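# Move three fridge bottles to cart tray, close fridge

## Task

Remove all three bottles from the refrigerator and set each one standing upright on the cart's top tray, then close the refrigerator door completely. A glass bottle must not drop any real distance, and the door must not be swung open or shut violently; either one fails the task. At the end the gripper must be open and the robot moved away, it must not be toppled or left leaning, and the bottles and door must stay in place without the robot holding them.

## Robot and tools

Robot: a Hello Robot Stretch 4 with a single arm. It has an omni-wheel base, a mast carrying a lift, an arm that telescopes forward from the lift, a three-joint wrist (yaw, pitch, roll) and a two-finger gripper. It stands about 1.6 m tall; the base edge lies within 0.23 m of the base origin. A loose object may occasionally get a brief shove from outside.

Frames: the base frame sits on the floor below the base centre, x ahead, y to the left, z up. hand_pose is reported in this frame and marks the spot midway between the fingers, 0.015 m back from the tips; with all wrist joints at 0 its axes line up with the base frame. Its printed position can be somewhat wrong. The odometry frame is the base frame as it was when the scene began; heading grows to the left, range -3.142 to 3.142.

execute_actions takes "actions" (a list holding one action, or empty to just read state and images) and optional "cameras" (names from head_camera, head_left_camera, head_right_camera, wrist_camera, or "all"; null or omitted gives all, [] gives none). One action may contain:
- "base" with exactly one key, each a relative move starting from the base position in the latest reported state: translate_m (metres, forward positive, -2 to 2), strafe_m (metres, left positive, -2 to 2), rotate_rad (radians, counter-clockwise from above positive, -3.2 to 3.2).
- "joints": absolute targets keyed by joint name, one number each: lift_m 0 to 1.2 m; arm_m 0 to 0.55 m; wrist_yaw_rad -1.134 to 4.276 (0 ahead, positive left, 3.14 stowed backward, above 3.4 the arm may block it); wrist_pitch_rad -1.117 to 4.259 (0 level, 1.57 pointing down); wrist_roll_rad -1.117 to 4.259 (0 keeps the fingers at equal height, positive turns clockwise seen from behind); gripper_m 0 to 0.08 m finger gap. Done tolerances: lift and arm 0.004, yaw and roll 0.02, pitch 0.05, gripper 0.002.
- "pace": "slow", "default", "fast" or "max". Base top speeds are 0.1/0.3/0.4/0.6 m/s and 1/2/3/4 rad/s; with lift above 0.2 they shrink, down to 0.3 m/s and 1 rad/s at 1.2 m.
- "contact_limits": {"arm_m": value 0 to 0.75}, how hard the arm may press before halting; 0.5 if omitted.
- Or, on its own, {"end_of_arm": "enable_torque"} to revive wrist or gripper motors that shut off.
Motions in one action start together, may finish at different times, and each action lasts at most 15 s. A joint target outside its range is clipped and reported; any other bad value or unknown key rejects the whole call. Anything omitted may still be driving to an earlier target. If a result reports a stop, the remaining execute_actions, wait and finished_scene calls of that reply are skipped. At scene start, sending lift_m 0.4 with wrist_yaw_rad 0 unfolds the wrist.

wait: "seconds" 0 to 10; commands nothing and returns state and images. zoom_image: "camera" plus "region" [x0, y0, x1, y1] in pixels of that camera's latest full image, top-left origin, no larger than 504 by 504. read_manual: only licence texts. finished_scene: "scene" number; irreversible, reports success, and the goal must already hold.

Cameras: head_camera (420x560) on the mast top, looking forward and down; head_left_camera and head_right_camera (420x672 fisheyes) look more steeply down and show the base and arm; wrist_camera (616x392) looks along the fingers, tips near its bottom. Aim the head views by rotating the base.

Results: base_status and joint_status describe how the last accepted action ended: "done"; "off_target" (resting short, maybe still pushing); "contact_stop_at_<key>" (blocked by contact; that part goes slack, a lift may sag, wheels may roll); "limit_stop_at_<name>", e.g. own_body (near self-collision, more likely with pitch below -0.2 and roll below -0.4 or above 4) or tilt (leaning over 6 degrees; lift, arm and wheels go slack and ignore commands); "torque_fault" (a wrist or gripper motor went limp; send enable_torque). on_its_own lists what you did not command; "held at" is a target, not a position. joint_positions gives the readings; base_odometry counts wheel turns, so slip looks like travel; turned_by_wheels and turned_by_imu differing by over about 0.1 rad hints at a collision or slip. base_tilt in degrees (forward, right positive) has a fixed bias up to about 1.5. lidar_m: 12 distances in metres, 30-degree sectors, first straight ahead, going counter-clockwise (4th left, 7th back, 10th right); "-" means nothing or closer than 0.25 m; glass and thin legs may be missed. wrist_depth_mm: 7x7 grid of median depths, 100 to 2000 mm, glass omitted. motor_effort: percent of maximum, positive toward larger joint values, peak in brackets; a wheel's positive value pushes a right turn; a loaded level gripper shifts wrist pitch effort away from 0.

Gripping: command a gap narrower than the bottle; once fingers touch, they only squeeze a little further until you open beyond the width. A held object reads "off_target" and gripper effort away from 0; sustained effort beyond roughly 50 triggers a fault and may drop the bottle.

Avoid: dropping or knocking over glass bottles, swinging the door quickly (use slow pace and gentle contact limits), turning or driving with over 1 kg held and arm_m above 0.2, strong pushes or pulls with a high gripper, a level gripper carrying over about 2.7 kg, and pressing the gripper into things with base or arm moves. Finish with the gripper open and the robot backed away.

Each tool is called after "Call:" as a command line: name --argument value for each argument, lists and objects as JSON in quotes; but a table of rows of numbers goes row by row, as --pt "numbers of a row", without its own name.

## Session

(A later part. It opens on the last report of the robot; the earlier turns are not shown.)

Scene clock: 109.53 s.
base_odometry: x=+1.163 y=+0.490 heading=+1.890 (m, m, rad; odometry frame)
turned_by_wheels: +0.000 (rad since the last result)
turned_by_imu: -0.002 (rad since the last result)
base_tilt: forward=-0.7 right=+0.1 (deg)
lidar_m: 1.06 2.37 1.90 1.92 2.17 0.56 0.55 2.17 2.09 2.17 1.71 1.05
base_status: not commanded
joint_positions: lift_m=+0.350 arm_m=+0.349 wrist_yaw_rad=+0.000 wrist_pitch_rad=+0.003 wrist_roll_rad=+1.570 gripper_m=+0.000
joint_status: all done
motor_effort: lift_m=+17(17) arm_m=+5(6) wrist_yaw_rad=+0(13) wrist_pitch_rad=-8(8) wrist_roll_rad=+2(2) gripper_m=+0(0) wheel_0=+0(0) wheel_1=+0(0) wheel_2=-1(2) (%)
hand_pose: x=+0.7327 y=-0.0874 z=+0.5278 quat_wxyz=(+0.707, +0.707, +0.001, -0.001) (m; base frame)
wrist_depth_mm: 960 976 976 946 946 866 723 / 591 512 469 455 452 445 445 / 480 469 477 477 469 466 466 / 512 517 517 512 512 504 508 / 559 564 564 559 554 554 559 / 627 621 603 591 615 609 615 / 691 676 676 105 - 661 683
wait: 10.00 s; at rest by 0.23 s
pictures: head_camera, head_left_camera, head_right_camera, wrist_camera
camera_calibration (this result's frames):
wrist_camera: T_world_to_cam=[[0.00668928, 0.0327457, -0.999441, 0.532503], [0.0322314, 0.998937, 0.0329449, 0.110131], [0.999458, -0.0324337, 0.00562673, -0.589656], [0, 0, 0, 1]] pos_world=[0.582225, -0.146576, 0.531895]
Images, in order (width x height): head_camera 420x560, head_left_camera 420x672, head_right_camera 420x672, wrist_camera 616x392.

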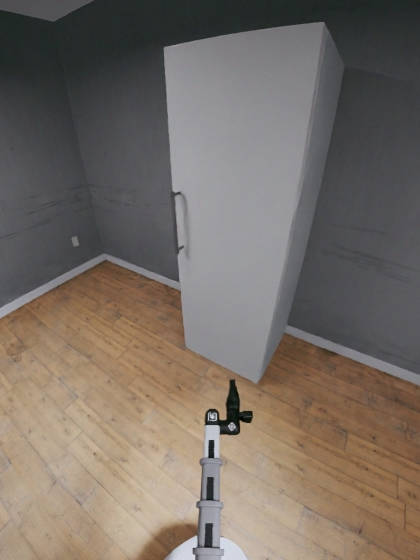

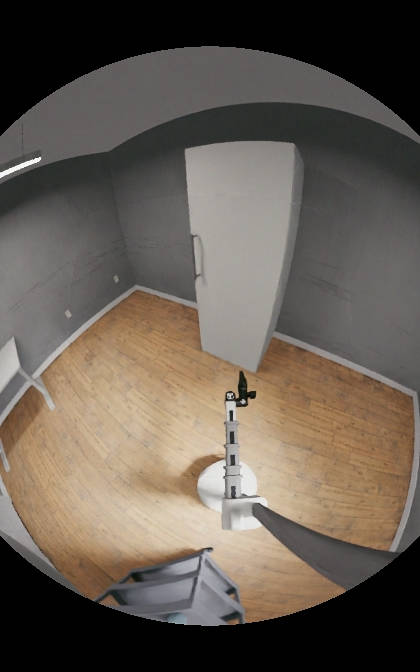

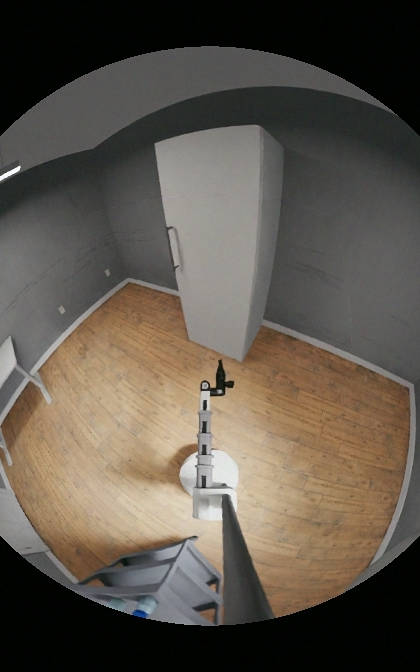

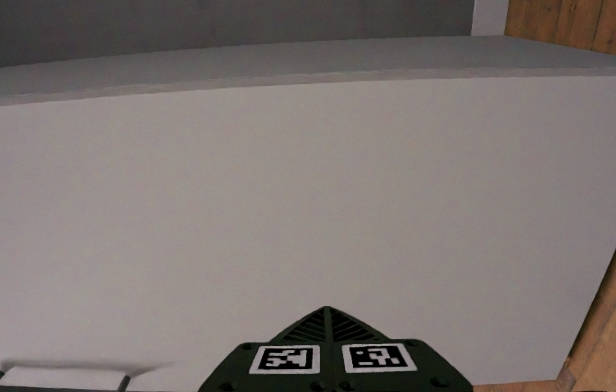

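Call:
wait --seconds 5

Call:
zoom_image --camera "head_camera" --region '[150, 270, 310, 400]'

Call:
zoom_image --camera "head_camera" --region '[150, 10, 360, 130]'

Scene clock: 114.73 s.
base_odometry: x=+1.163 y=+0.490 heading=+1.890 (m, m, rad; odometry frame)
turned_by_wheels: +0.000 (rad since the last result)
turned_by_imu: -0.001 (rad since the last result)
base_tilt: forward=-0.7 right=+0.1 (deg)
lidar_m: 1.04 2.35 1.93 1.93 2.18 0.53 0.55 2.20 2.09 2.17 1.72 1.03
base_status: not commanded
joint_positions: lift_m=+0.350 arm_m=+0.349 wrist_yaw_rad=+0.000 wrist_pitch_rad=+0.003 wrist_roll_rad=+1.570 gripper_m=+0.000
joint_status: all done
motor_effort: lift_m=+17(17) arm_m=+5(6) wrist_yaw_rad=+0(13) wrist_pitch_rad=-8(8) wrist_roll_rad=+2(2) gripper_m=+0(0) wheel_0=+0(0) wheel_1=+0(0) wheel_2=-1(2) (%)
hand_pose: x=+0.7327 y=-0.0874 z=+0.5278 quat_wxyz=(+0.707, +0.707, +0.001, -0.001) (m; base frame)
wrist_depth_mm: 976 976 960 946 946 878 723 / 574 517 469 449 452 452 442 / 477 473 477 473 469 466 469 / 521 517 512 512 512 512 504 / 559 564 564 559 554 549 554 / 621 621 615 591 609 603 615 / 691 683 668 106 - 661 676
wait: 5.00 s; at rest by 0.07 s
pictures: head_camera, head_left_camera, head_right_camera, wrist_camera
camera_calibration (this result's frames):
wrist_camera: T_world_to_cam=[[0.00668926, 0.0327456, -0.999441, 0.532503], [0.0322314, 0.998937, 0.0329448, 0.110131], [0.999458, -0.0324338, 0.00562671, -0.589656], [0, 0, 0, 1]] pos_world=[0.582225, -0.146576, 0.531895]
Images, in order (width x height): head_camera 420x560, head_left_camera 420x672, head_right_camera 420x672, wrist_camera 616x392.

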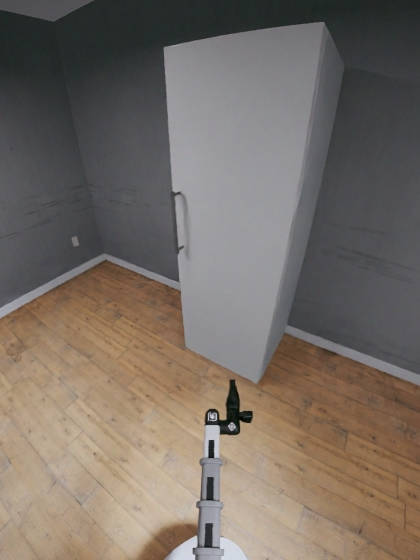

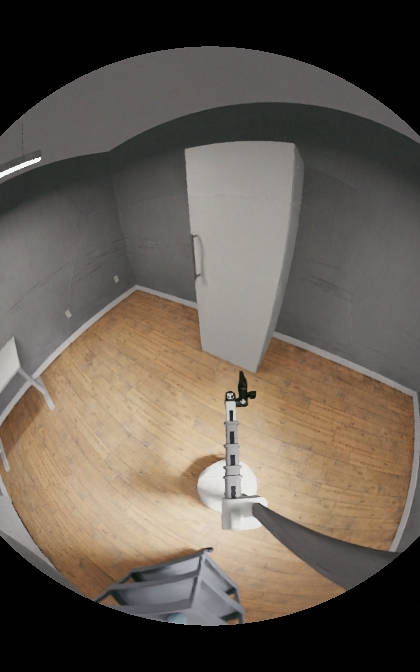

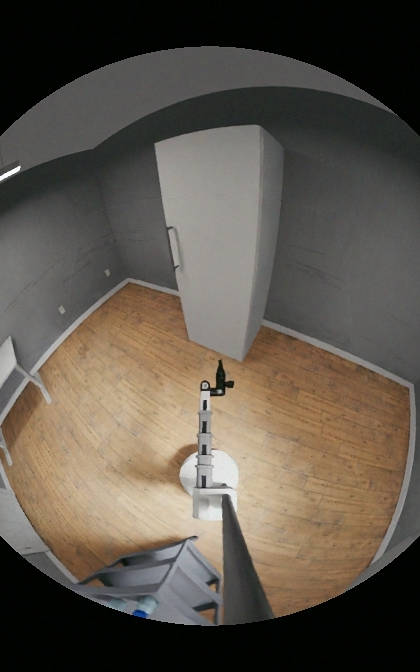

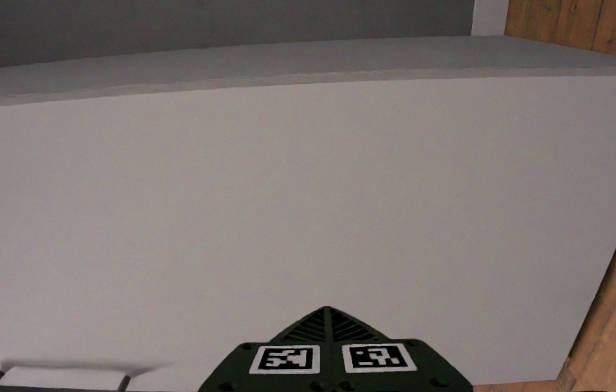

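Region (150, 270, 310, 400) of head_camera's 420x560 image, scaled by 3.150, with more detail than that image has; it fills the top 410 rows of this view, and the rest is white.

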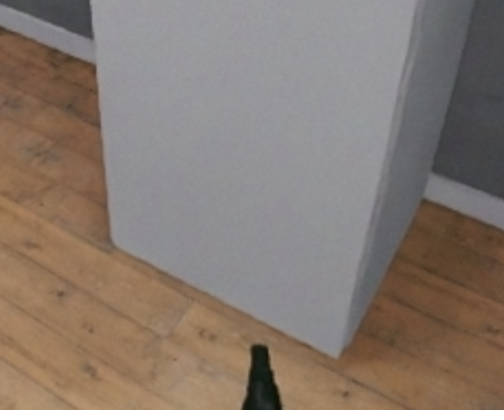

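Region (150, 10, 360, 130) of head_camera's 420x560 image, scaled by 2.400, with more detail than that image has; it fills the top 288 rows of this view, and the rest is white.

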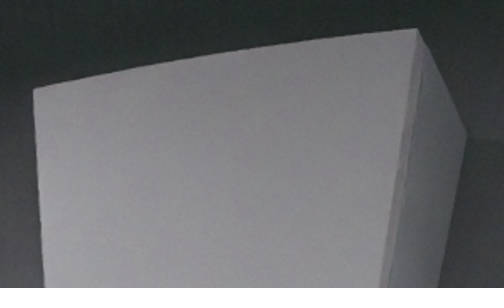

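Call:
execute_actions --actions '[{"base": {"translate_m": 0.25}, "joints": {"arm_m": 0.43}, "pace": "fast"}]' --cameras '[]'

Scene clock: 117.03 s.
base_odometry: x=+1.084 y=+0.727 heading=+1.890 (m, m, rad; odometry frame)
turned_by_wheels: +0.000 (rad since the last result)
turned_by_imu: -0.002 (rad since the last result)
base_tilt: forward=-0.7 right=+0.2 (deg)
lidar_m: 0.83 2.03 2.51 1.87 2.34 0.88 0.79 2.32 2.20 2.03 1.48 0.80
base_status: done
joint_positions: lift_m=+0.350 arm_m=+0.429 wrist_yaw_rad=+0.000 wrist_pitch_rad=+0.003 wrist_roll_rad=+1.570 gripper_m=+0.000
joint_status: all done
motor_effort: lift_m=+17(17) arm_m=+4(5) wrist_yaw_rad=+0(1) wrist_pitch_rad=-8(8) wrist_roll_rad=+1(1) gripper_m=-2(1) wheel_0=-1(9) wheel_1=+0(1) wheel_2=+0(10) (%)
hand_pose: x=+0.8128 y=-0.0874 z=+0.5278 quat_wxyz=(+0.707, +0.707, +0.001, -0.001) (m; base frame)
wrist_depth_mm: 153 153 153 151 152 151 - / 163 163 164 163 162 161 160 / 177 176 176 175 175 174 173 / 191 191 190 190 189 188 187 / 210 209 207 206 205 205 205 / 231 230 229 219 224 226 225 / 257 254 246 106 - 247 249
pictures: none
No camera images: the call's "cameras" was empty. Leave "cameras" out to get every camera's image.

Call:
execute_actions --actions '[{"joints": {"arm_m": 0.50}, "pace": "slow", "contact_limits": {"arm_m": 0.25}}]' --cameras '["head_camera"]'

Scene clock: 118.80 s.
base_odometry: x=+1.084 y=+0.727 heading=+1.890 (m, m, rad; odometry frame)
turned_by_wheels: +0.000 (rad since the last result)
turned_by_imu: +0.000 (rad since the last result)
base_tilt: forward=-0.8 right=+0.1 (deg)
lidar_m: 0.83 2.03 2.50 1.87 2.34 0.87 0.80 2.28 2.22 2.03 1.44 0.80
base_status: not commanded
joint_positions: lift_m=+0.350 arm_m=+0.484 wrist_yaw_rad=-0.003 wrist_pitch_rad=+0.002 wrist_roll_rad=+1.570 gripper_m=+0.000
joint_status: arm_m contact_stop (moved +0.054 of +0.071)
on_its_own: arm_m is slack since a contact_stop (your +0.500 is given up)
motor_effort: lift_m=+17(17) arm_m=+0(17) wrist_yaw_rad=+8(33) wrist_pitch_rad=-6(8) wrist_roll_rad=+1(1) gripper_m=+1(3) wheel_0=+1(6) wheel_1=+1(5) wheel_2=-4(9) (%)
contact_limits: arm_m 0.25
hand_pose: x=+0.8668 y=-0.0880 z=+0.5279 quat_wxyz=(+0.707, +0.707, +0.000, -0.002) (m; base frame)
wrist_depth_mm: 111 111 111 110 110 110 - / 118 118 118 118 118 117 - / 128 128 127 127 127 126 - / 138 138 138 137 137 136 136 / 152 151 150 149 149 149 148 / 167 166 165 160 163 163 163 / 185 183 178 105 - 178 -
pictures: head_camera
Images, in order (width x height): head_camera 420x560.

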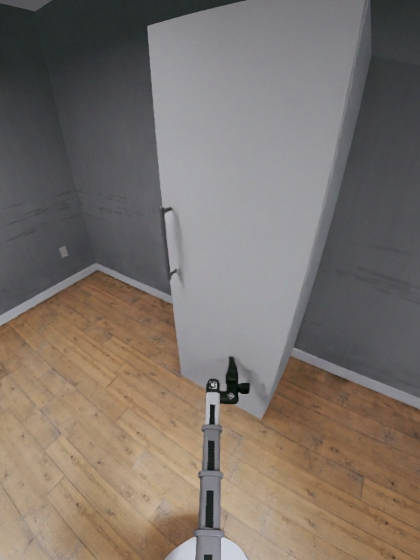

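Call:
execute_actions --actions '[{"joints": {"arm_m": 0.1}, "pace": "max"}]'

Scene clock: 120.63 s.
base_odometry: x=+1.084 y=+0.727 heading=+1.890 (m, m, rad; odometry frame)
turned_by_wheels: +0.000 (rad since the last result)
turned_by_imu: +0.000 (rad since the last result)
base_tilt: forward=-0.8 right=+0.1 (deg)
lidar_m: 0.84 2.04 2.51 1.86 2.36 0.86 0.78 2.32 2.21 2.01 1.47 0.81
base_status: not commanded
joint_positions: lift_m=+0.350 arm_m=+0.101 wrist_yaw_rad=+0.000 wrist_pitch_rad=+0.003 wrist_roll_rad=+1.570 gripper_m=+0.000
joint_status: all done
motor_effort: lift_m=+17(17) arm_m=-5(5) wrist_yaw_rad=+0(6) wrist_pitch_rad=-8(8) wrist_roll_rad=+1(2) gripper_m=-2(2) wheel_0=+0(1) wheel_1=+1(1) wheel_2=-1(4) (%)
hand_pose: x=+0.4844 y=-0.0875 z=+0.5278 quat_wxyz=(+0.707, +0.707, +0.001, -0.001) (m; base frame)
wrist_depth_mm: 991 976 976 960 946 878 723 / 591 521 477 449 449 445 442 / 473 473 469 477 469 469 469 / 512 521 508 517 508 500 500 / 564 559 559 544 554 554 554 / 621 615 615 580 609 603 609 / 683 691 661 105 - 661 668
pictures: head_camera, head_left_camera, head_right_camera, wrist_camera
camera_calibration (this result's frames):
wrist_camera: T_world_to_cam=[[0.00664714, 0.0327824, -0.99944, 0.534179], [0.0324656, 0.998929, 0.0329815, 0.118052], [0.999451, -0.0326667, 0.00557571, -0.341432], [0, 0, 0, 1]] pos_world=[0.333861, -0.146591, 0.53189]
Images, in order (width x height): head_camera 420x560, head_left_camera 420x672, head_right_camera 420x672, wrist_camera 616x392.

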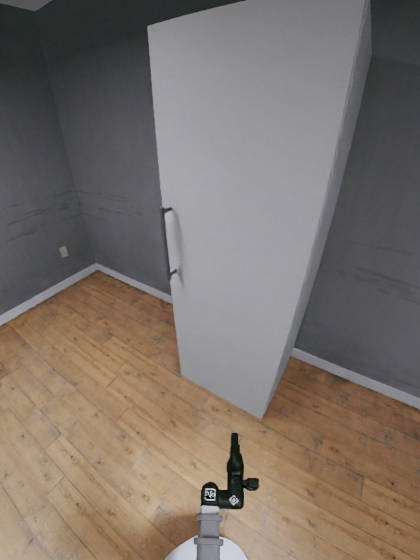

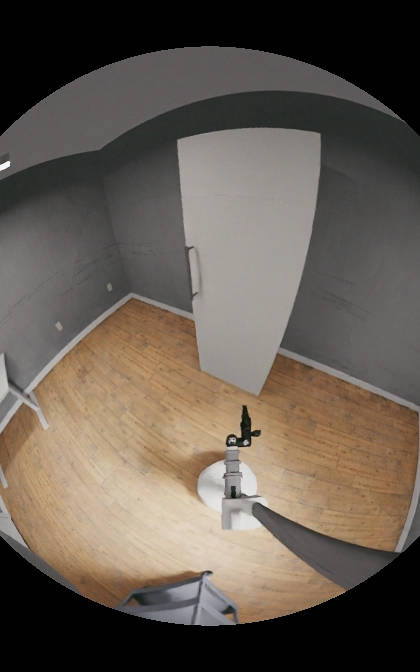

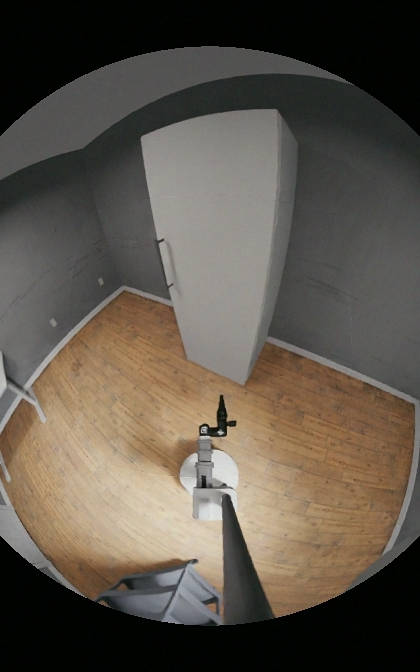

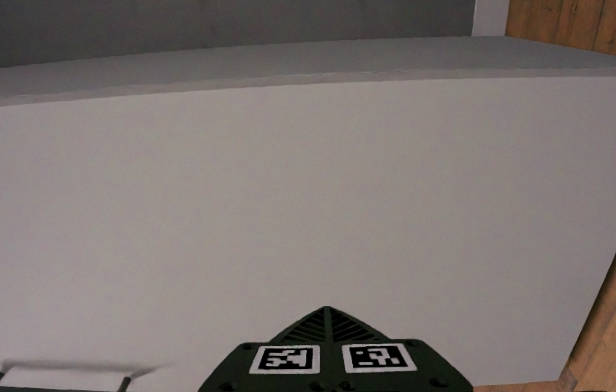

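Call:
execute_actions --actions '[{"base": {"rotate_rad": 1.7}, "pace": "max"}]' --cameras '["head_left_camera", "head_right_camera"]'

Scene clock: 122.47 s.
base_odometry: x=+1.084 y=+0.727 heading=-2.693 (m, m, rad; odometry frame)
turned_by_wheels: +1.700 (rad since the last result)
turned_by_imu: +1.725 (rad since the last result)
base_tilt: forward=-0.8 right=+0.1 (deg)
lidar_m: 1.90 2.33 0.80 0.85 2.25 2.18 1.79 1.44 0.79 0.86 2.39 1.85
base_status: done
joint_positions: lift_m=+0.350 arm_m=+0.101 wrist_yaw_rad=+0.000 wrist_pitch_rad=+0.003 wrist_roll_rad=+1.570 gripper_m=+0.000
joint_status: not commanded
motor_effort: lift_m=+17(17) arm_m=-5(5) wrist_yaw_rad=-1(3) wrist_pitch_rad=-8(8) wrist_roll_rad=+2(2) gripper_m=+0(2) wheel_0=+1(11) wheel_1=-1(8) wheel_2=+2(9) (%)
hand_pose: x=+0.4844 y=-0.0874 z=+0.5278 quat_wxyz=(+0.707, +0.707, +0.001, -0.001) (m; base frame)
wrist_depth_mm: - - - - 1983 1078 750 / - - - - - 1118 750 / - - - - - 1098 750 / - - - - - 1138 750 / - - - - - 1138 759 / - - - - - 1160 768 / - - - 106 - 1138 778
pictures: head_left_camera, head_right_camera
Images, in order (width x height): head_left_camera 420x672, head_right_camera 420x672.

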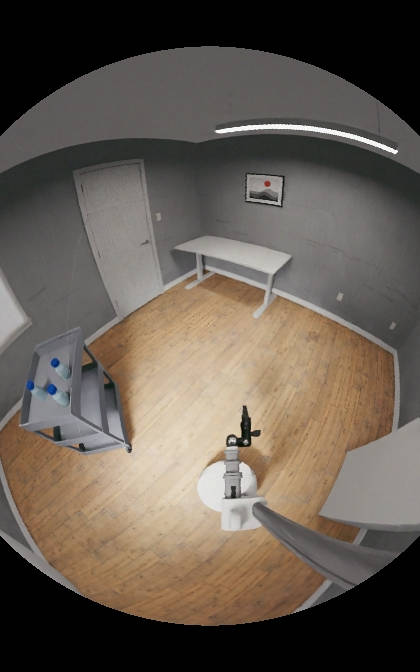

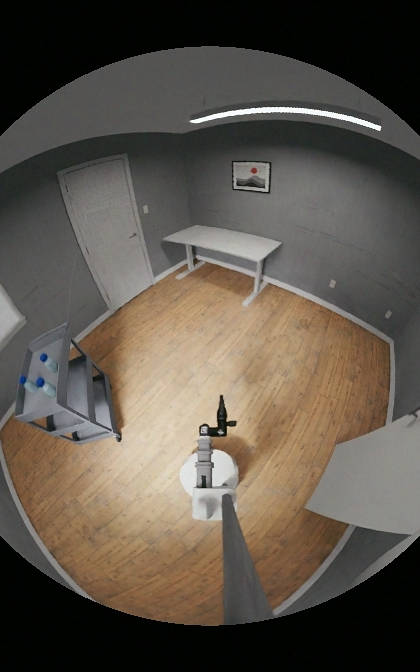

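All three bottles stand upright in the top tray and the door is shut. Finishing scene 1.

Call:
finished_scene --scene 1

The scene is finished: the task was done.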